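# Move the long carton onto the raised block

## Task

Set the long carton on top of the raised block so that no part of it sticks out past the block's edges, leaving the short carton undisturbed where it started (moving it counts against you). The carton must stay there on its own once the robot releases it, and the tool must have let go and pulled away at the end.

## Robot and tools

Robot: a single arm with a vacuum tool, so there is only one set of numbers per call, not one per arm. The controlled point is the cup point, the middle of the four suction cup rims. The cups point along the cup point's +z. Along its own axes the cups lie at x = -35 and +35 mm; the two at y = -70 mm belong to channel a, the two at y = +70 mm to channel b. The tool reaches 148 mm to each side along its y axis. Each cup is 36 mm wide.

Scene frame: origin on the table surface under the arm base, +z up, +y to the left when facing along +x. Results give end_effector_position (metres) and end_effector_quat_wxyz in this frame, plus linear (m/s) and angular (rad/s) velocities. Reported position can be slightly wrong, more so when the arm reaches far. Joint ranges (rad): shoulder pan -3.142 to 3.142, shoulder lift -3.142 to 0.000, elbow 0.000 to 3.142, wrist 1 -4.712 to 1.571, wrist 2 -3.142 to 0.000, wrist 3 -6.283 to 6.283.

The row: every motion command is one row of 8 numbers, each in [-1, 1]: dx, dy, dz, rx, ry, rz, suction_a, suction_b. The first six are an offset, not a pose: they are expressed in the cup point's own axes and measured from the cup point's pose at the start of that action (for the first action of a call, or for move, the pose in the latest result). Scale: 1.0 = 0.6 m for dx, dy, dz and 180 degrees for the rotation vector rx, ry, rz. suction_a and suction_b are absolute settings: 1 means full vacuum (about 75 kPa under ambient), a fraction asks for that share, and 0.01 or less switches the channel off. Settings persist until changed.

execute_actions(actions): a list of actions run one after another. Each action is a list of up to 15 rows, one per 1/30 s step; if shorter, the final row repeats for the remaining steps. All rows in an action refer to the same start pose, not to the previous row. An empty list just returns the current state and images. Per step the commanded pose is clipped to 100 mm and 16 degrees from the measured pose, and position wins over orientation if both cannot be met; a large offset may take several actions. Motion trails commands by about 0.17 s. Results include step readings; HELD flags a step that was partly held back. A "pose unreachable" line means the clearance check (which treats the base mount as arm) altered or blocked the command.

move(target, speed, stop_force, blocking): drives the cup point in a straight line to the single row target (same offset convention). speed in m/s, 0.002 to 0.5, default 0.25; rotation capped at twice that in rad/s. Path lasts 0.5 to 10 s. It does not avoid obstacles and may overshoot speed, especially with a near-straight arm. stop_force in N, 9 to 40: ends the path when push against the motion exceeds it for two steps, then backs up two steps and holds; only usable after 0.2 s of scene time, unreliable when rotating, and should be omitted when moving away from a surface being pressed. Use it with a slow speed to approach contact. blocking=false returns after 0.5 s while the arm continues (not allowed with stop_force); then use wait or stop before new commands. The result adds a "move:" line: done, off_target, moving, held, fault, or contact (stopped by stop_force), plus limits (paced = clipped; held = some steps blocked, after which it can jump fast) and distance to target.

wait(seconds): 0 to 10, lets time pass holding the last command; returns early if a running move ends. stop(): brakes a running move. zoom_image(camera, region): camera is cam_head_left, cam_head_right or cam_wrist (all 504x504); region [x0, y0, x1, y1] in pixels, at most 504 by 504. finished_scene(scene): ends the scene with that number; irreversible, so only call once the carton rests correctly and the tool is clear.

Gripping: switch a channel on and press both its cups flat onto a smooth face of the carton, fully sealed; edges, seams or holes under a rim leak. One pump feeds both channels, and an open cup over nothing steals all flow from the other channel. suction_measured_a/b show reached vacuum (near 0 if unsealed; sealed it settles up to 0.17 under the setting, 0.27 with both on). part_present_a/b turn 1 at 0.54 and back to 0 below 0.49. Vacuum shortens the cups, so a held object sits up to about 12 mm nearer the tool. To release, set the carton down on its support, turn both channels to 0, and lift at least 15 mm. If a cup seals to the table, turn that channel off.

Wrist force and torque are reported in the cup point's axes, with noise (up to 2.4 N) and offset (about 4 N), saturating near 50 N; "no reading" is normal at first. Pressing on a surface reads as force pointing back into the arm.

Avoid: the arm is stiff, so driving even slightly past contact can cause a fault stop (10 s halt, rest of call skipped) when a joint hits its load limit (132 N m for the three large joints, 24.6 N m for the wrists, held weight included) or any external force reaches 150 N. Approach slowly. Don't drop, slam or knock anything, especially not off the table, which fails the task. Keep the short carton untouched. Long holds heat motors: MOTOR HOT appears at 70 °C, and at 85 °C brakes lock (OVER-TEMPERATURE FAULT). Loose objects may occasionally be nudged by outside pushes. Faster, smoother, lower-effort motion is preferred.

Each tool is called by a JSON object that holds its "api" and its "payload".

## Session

{"api": "execute_actions", "payload": {"actions": []}}

Scene clock: 0.00 s.
end_effector_position=(+0.4298, +0.0148, +0.4111) suction_measured_a=0.00 part_present_a=0 suction_measured_b=0.00 part_present_b=0 end_effector_quat_wxyz=(+0.000, -0.014, +1.000, -0.004) end_effector_velocity=(+0.000, -0.000, -0.000) end_effector_angular_velocity=(+0.000, +0.001, +0.001)
Joint positions: [-0.316 -1.769  1.731 -1.534 -1.571  1.255]
Joint velocities: [ 0.     0.001 -0.    -0.    -0.    -0.001]
Wrist force (N, on the end effector, along its own x y z axes, offset not removed): no reading
Wrist torque (N m, same axes, about the end effector's origin, offset not removed): no reading
Hand target: +0.430, +0.015, +0.411; +0.000, -0.014, +1.000, -0.004
camera_calibration (this result's frames):
cam_wrist: T_world_to_cam=[[0.0649185, -0.997474, 0.0288434, -0.0315833], [-0.811227, -0.0359206, 0.583627, 0.152881], [-0.581117, -0.0612867, -0.811509, 0.720609], [0, 0, 0, 1]] pos_world=[0.54483, 0.0181518, 0.496466]

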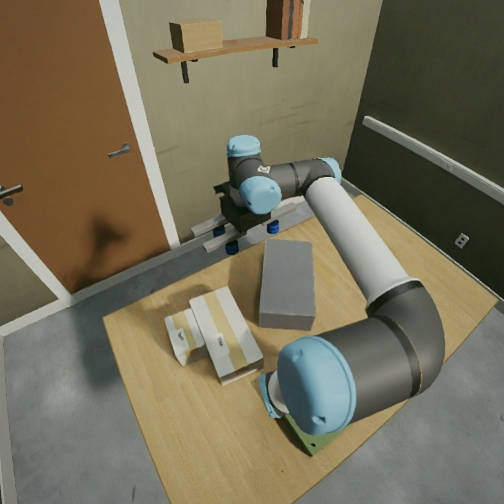

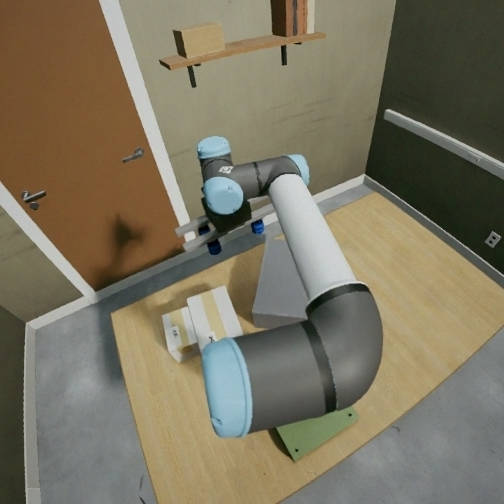

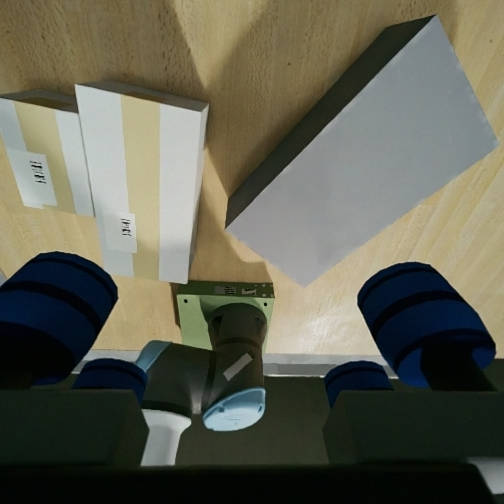

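{"api": "move", "payload": {"target": [0.15,0.25,0.45,0,0,0.537,0,0], "speed": 0.4}}

{"api": "move", "payload": {"target": [0,0,0.1,0,0,0,1,1], "speed": 0.03, "stop_force": 10}}

{"api": "move", "payload": {"target": [0,0,-0.28,0,0,0,1,1], "speed": 0.2}}

{"api": "move", "payload": {"target": [-0.503,0.159,0,0,0,0.17,1,1], "speed": 0.25}}

Scene clock: 9.07 s.
end_effector_position=(+0.3356, +0.1602, +0.1400) suction_measured_a=0.00 part_present_a=0 suction_measured_b=0.00 part_present_b=0 end_effector_quat_wxyz=(+0.003, +0.737, +0.676, -0.002) end_effector_velocity=(-0.000, +0.001, -0.002) end_effector_angular_velocity=(-0.002, -0.001, -0.010)
Joint positions: [ 0.048 -1.679  2.407 -2.3   -1.57   3.305]
Joint velocities: [ 0.005  0.006  0.002 -0.009 -0.003  0.015]
Wrist force (N, on the end effector, along its own x y z axes, offset not removed): [-1.8 0.7 3.2]
Wrist torque (N m, same axes, about the end effector's origin, offset not removed): [0.21 0.31 -0.04]
Hand target: +0.336, +0.160, +0.140; +0.003, +0.738, +0.675, -0.003
Off the commanded pose: 0.000 m, 0 deg.
move: done
camera_calibration (this result's frames):
cam_wrist: T_world_to_cam=[[-0.998544, 0.0501549, 0.0198394, 0.317676], [0.0523957, 0.814733, 0.577464, -0.185299], [0.0127988, 0.577663, -0.816175, 0.15384], [0, 0, 0, 1]] pos_world=[0.324954, 0.0461681, 0.226262]

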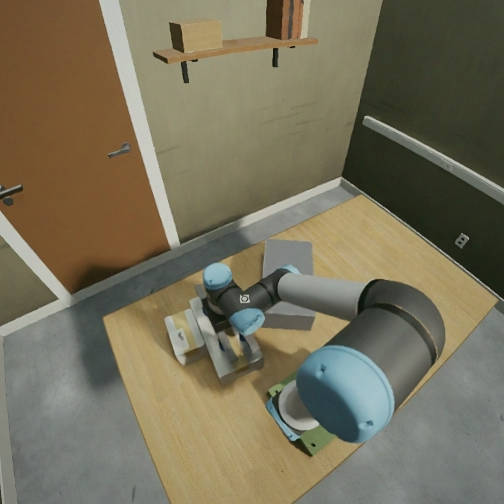

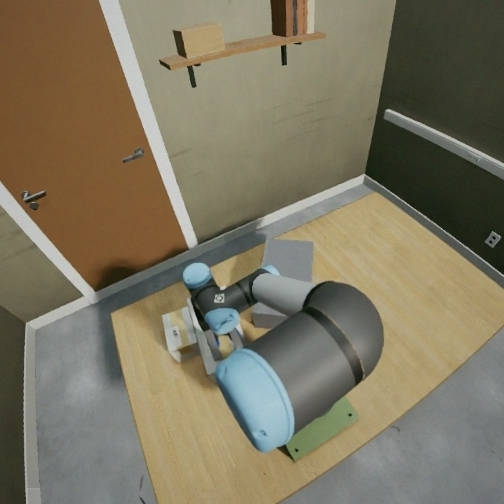

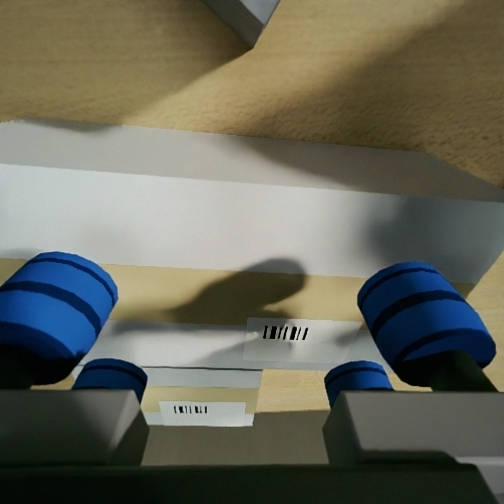

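Scene clock: 20.90 s.
end_effector_position=(+0.3361, +0.1598, +0.0920) suction_measured_a=0.85 part_present_a=1 suction_measured_b=0.85 part_present_b=1 end_effector_quat_wxyz=(+0.004, +0.737, +0.676, -0.001) end_effector_velocity=(-0.000, -0.000, -0.000) end_effector_angular_velocity=(-0.000, +0.000, -0.001)
Joint positions: [ 0.048 -1.551  2.469 -2.493 -1.57   3.305]
Joint velocities: [ 0.     0.001  0.    -0.    -0.     0.001]
Wrist force (N, on the end effector, along its own x y z axes, offset not removed): [-7.5 -15.8 -35.6]
Wrist torque (N m, same axes, about the end effector's origin, offset not removed): [2.23 3.69 0.05]
Hand target: +0.336, +0.160, +0.092; +0.004, +0.737, +0.676, -0.001
Off the commanded pose: 0.012 m, 0 deg.
FORCE FAULT: contact force on the arm reached its limit, and the arm stopped for 10 seconds. The contact can be on any part of the arm, not only on its tool. That time counts as 20 of the actions that you can send in this scene. The arm's remaining commands of this call were not run. The arm holds still and accepts commands again. Move the arm away from the contact; if what it grips holds it there, let go first. Pushing or pulling that hard again can fault the arm again.
move: fault (stop_force had ended the path)
camera_calibration (this result's frames):
cam_wrist: T_world_to_cam=[[-0.998602, 0.0501204, 0.016804, 0.319453], [0.0506068, 0.814539, 0.577897, -0.156737], [0.0152769, 0.57794, -0.815936, 0.113961], [0, 0, 0, 1]] pos_world=[0.325197, 0.0457947, 0.178195]

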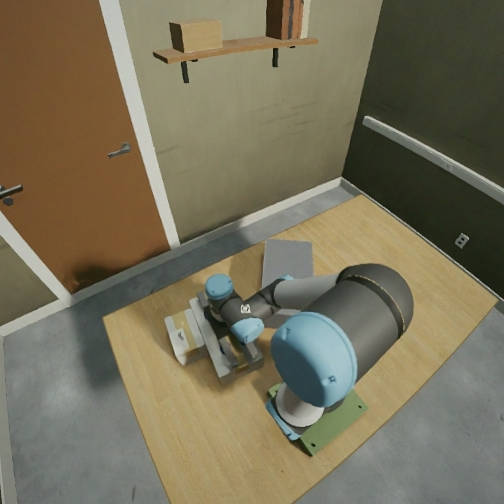

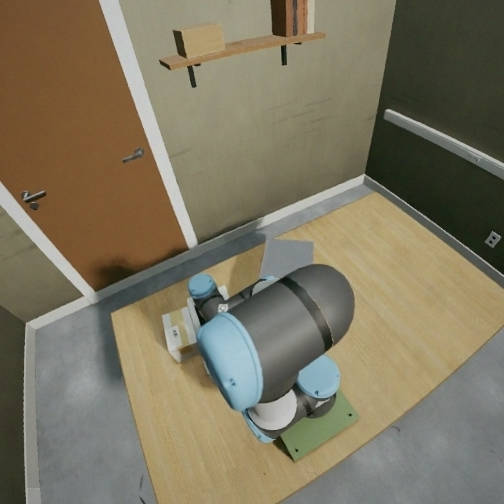

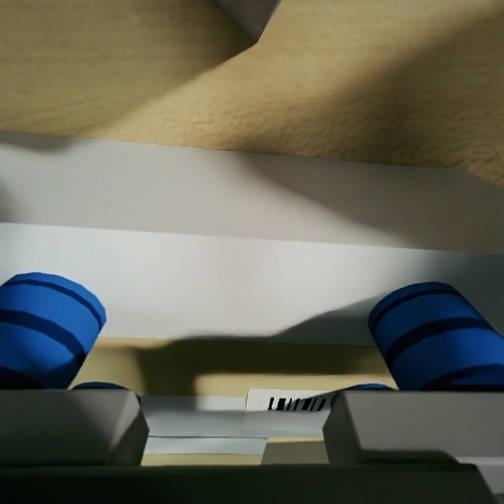

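not run: a fault stop came before this call.

not run: a fault stop came before this call.

{"api": "move", "payload": {"target": [0,0,-0.29,0,0,0,1,1], "speed": 0.2}}

{"api": "move", "payload": {"target": [-0.503,0.165,0,0,0,0.17,1,1], "speed": 0.25}}

Scene clock: 25.67 s.
end_effector_position=(+0.3356, +0.1611, +0.2660) suction_measured_a=0.85 part_present_a=1 suction_measured_b=0.85 part_present_b=1 end_effector_quat_wxyz=(+0.004, +0.737, +0.676, -0.001) end_effector_velocity=(-0.000, -0.000, +0.002) end_effector_angular_velocity=(-0.001, +0.002, -0.001)
Joint positions: [ 0.048 -1.877  2.183 -1.881 -1.57   3.305]
Joint velocities: [-0.    -0.001 -0.006  0.009 -0.     0.001]
Wrist force (N, on the end effector, along its own x y z axes, offset not removed): [1.2 -1.6 14.2]
Wrist torque (N m, same axes, about the end effector's origin, offset not removed): [-0.12 -0.09 0.10]
Hand target: +0.336, +0.161, +0.266; +0.004, +0.737, +0.676, -0.001
Off the commanded pose: 0.000 m, 0 deg.
move: done
camera_calibration (this result's frames):
cam_wrist: T_world_to_cam=[[-0.998604, 0.0501215, 0.0166401, 0.316016], [0.0505138, 0.814578, 0.57785, -0.258264], [0.015408, 0.577884, -0.815973, 0.255123], [0, 0, 0, 1]] pos_world=[0.32469, 0.047105, 0.352153]

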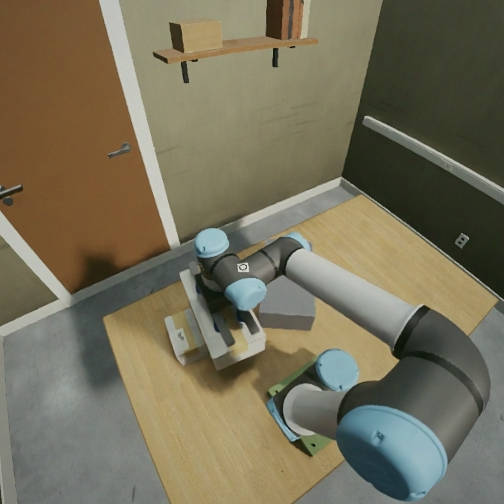

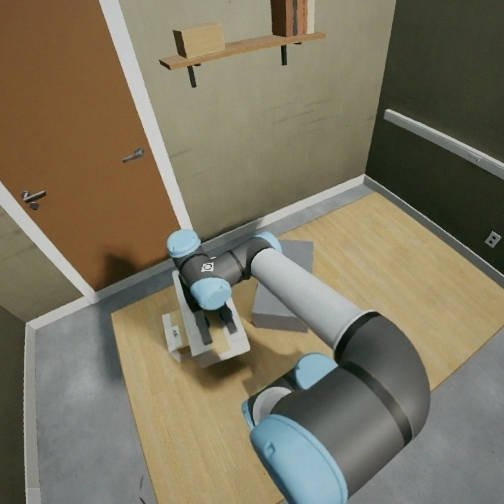

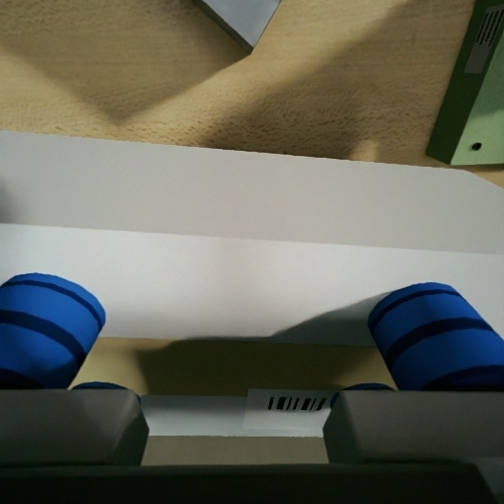

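Scene clock: 27.60 s.
end_effector_position=(+0.4078, -0.1485, +0.2685) suction_measured_a=0.85 part_present_a=1 suction_measured_b=0.85 part_present_b=1 end_effector_quat_wxyz=(+0.004, +0.889, +0.457, -0.000) end_effector_velocity=(+0.001, -0.002, -0.000) end_effector_angular_velocity=(-0.000, +0.000, -0.003)
Joint positions: [-0.695 -1.702  2.051 -1.923 -1.568  3.096]
Joint velocities: [-0.002  0.004 -0.003 -0.001 -0.     0.001]
Wrist force (N, on the end effector, along its own x y z axes, offset not removed): [-0.4 -0.6 14.7]
Wrist torque (N m, same axes, about the end effector's origin, offset not removed): [-0.07 0.00 0.10]
Hand target: +0.408, -0.149, +0.268; +0.004, +0.889, +0.457, -0.000
Off the commanded pose: 0.000 m, 0 deg.
move: done
camera_calibration (this result's frames):
cam_wrist: T_world_to_cam=[[-0.834264, 0.551209, 0.0131068, 0.411915], [0.455551, 0.675702, 0.579568, -0.197395], [0.310607, 0.489484, -0.814818, 0.301118], [0, 0, 0, 1]] pos_world=[0.34004, -0.241064, 0.354361]

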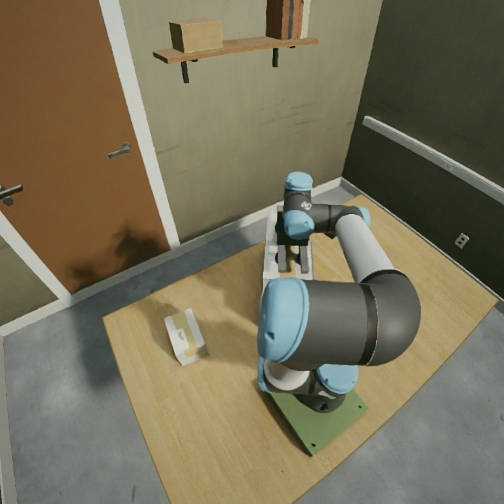

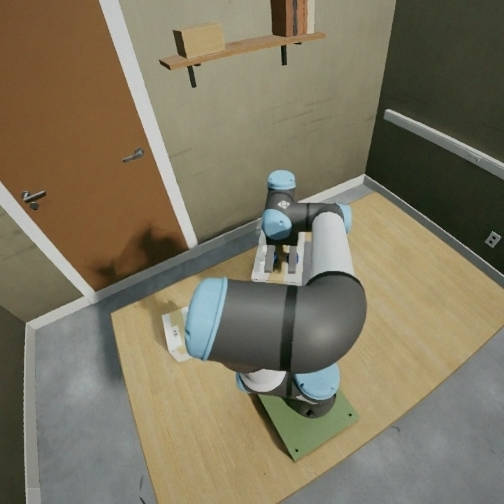

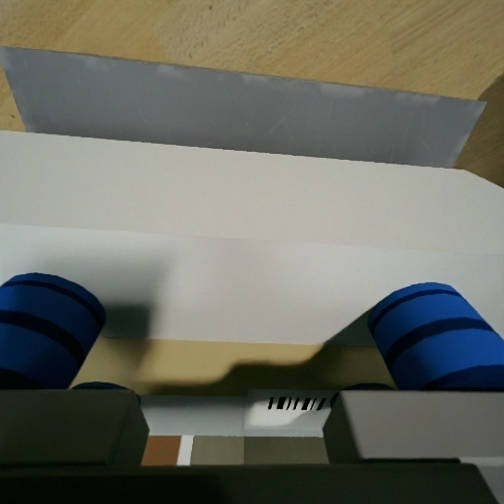

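{"api": "move", "payload": {"target": [-0.033,0,0.083,0,0,0,1,1], "speed": 0.06}}

{"api": "move", "payload": {"target": [0,0,0,0,0,0,0,0]}}

{"api": "move", "payload": {"target": [0,0,-0.3,0,0,0,0,0]}}

Scene clock: 31.87 s.
end_effector_position=(+0.3964, -0.1649, +0.2190) suction_measured_a=0.85 part_present_a=1 suction_measured_b=0.85 part_present_b=1 end_effector_quat_wxyz=(+0.004, +0.889, +0.457, -0.001) end_effector_velocity=(-0.000, -0.001, -0.002) end_effector_angular_velocity=(-0.001, -0.001, -0.001)
Joint positions: [-0.742 -1.659  2.152 -2.067 -1.568  3.049]
Joint velocities: [-0.002  0.003  0.005 -0.008 -0.    -0.001]
Wrist force (N, on the end effector, along its own x y z axes, offset not removed): [-2.3 0.8 17.8]
Wrist torque (N m, same axes, about the end effector's origin, offset not removed): [0.05 0.26 0.18]
Hand target: +0.396, -0.165, +0.219; +0.004, +0.889, +0.457, -0.000
Off the commanded pose: 0.000 m, 0 deg.
move: done
camera_calibration (this result's frames):
cam_wrist: T_world_to_cam=[[-0.834256, 0.551221, 0.0131506, 0.412146], [0.455626, 0.675752, 0.579451, -0.152424], [0.310519, 0.489402, -0.814901, 0.272443], [0, 0, 0, 1]] pos_world=[0.328685, -0.257517, 0.304916]

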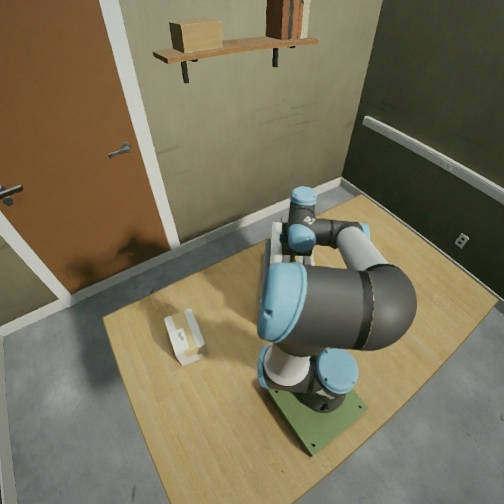

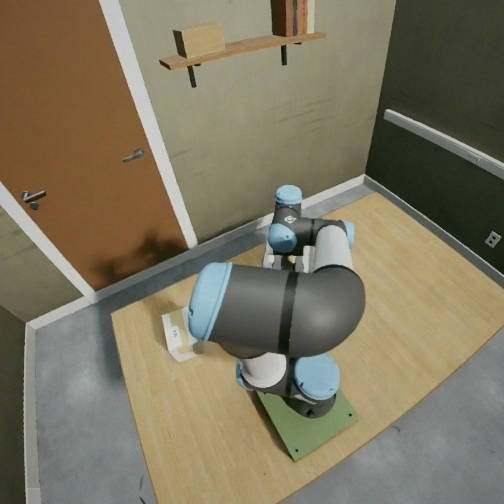

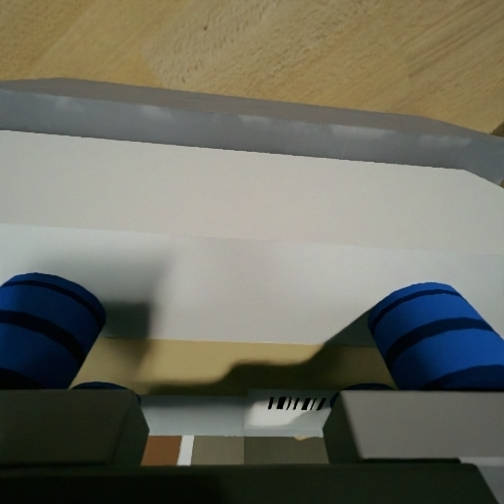

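Scene clock: 32.37 s.
end_effector_position=(+0.3964, -0.1650, +0.2190) suction_measured_a=0.00 part_present_a=0 suction_measured_b=0.00 part_present_b=0 end_effector_quat_wxyz=(+0.004, +0.889, +0.457, -0.000) end_effector_velocity=(-0.000, -0.000, -0.000) end_effector_angular_velocity=(+0.000, +0.001, +0.001)
Joint positions: [-0.743 -1.659  2.152 -2.067 -1.568  3.049]
Joint velocities: [ 0.     0.001 -0.     0.001 -0.001 -0.001]
Wrist force (N, on the end effector, along its own x y z axes, offset not removed): [-6.8 1.0 -30.9]
Wrist torque (N m, same axes, about the end effector's origin, offset not removed): [0.47 0.70 -0.02]
Hand target: +0.396, -0.165, +0.219; +0.004, +0.889, +0.457, -0.001
Off the commanded pose: 0.000 m, 0 deg.
move: done
camera_calibration (this result's frames):
cam_wrist: T_world_to_cam=[[-0.834247, 0.551236, 0.0130828, 0.412175], [0.455608, 0.67577, 0.579444, -0.152385], [0.31057, 0.48936, -0.814907, 0.272447], [0, 0, 0, 1]] pos_world=[0.32867, -0.257553, 0.304925]

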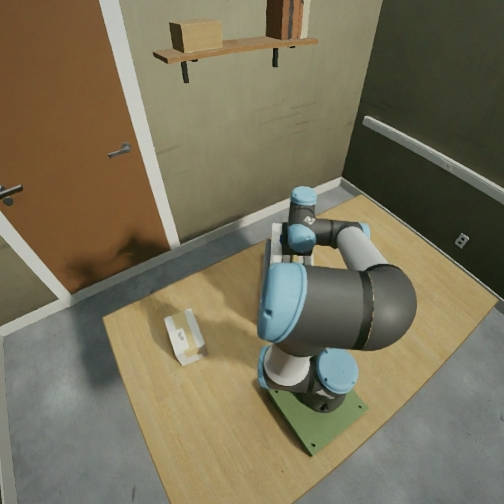

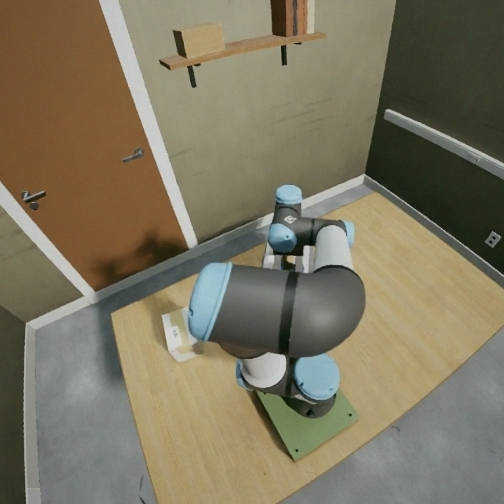

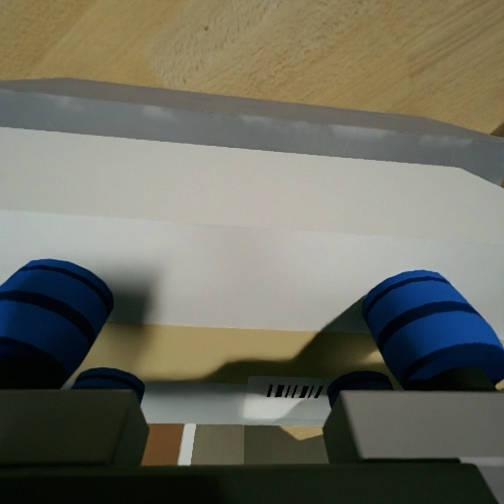

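Scene clock: 33.70 s.
end_effector_position=(+0.3959, -0.1634, +0.3988) suction_measured_a=0.00 part_present_a=0 suction_measured_b=0.00 part_present_b=0 end_effector_quat_wxyz=(+0.005, +0.889, +0.457, -0.000) end_effector_velocity=(-0.000, -0.001, +0.003) end_effector_angular_velocity=(-0.001, +0.002, -0.002)
Joint positions: [-0.744 -1.772  1.769 -1.572 -1.568  3.048]
Joint velocities: [-0.     0.002 -0.008  0.008 -0.002  0.002]
Wrist force (N, on the end effector, along its own x y z axes, offset not removed): [-0.9 -1.4 0.0]
Wrist torque (N m, same axes, about the end effector's origin, offset not removed): [0.06 0.28 0.08]
Hand target: +0.396, -0.163, +0.399; +0.004, +0.889, +0.457, -0.000
Off the commanded pose: 0.000 m, 0 deg.
move: done
camera_calibration (this result's frames):
cam_wrist: T_world_to_cam=[[-0.834252, 0.551234, 0.0128545, 0.408669], [0.455441, 0.675761, 0.579586, -0.257373], [0.310801, 0.489375, -0.81481, 0.418222], [0, 0, 0, 1]] pos_world=[0.328167, -0.256017, 0.484688]

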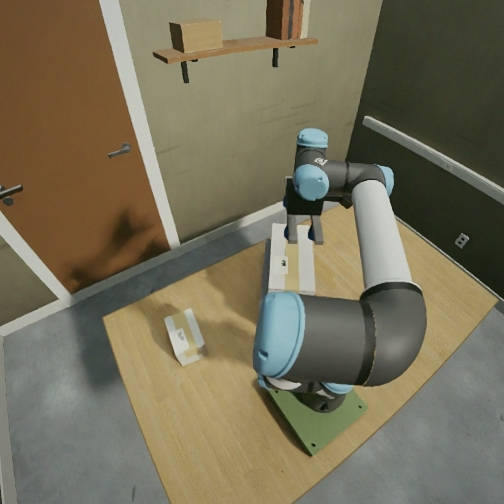

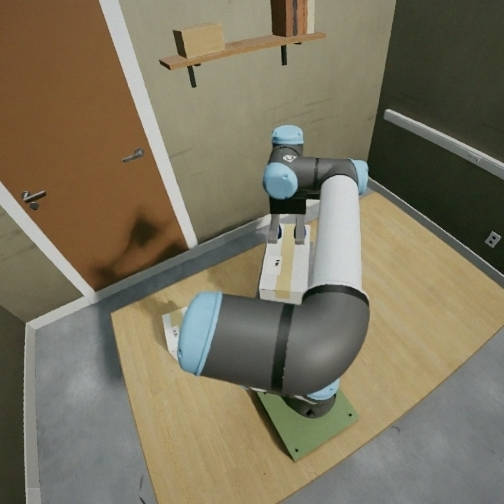

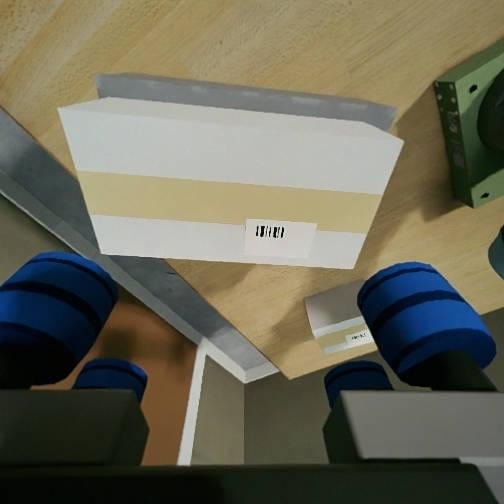

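{"api": "finished_scene", "payload": {"scene": 2}}

The scene is finished: the task was done.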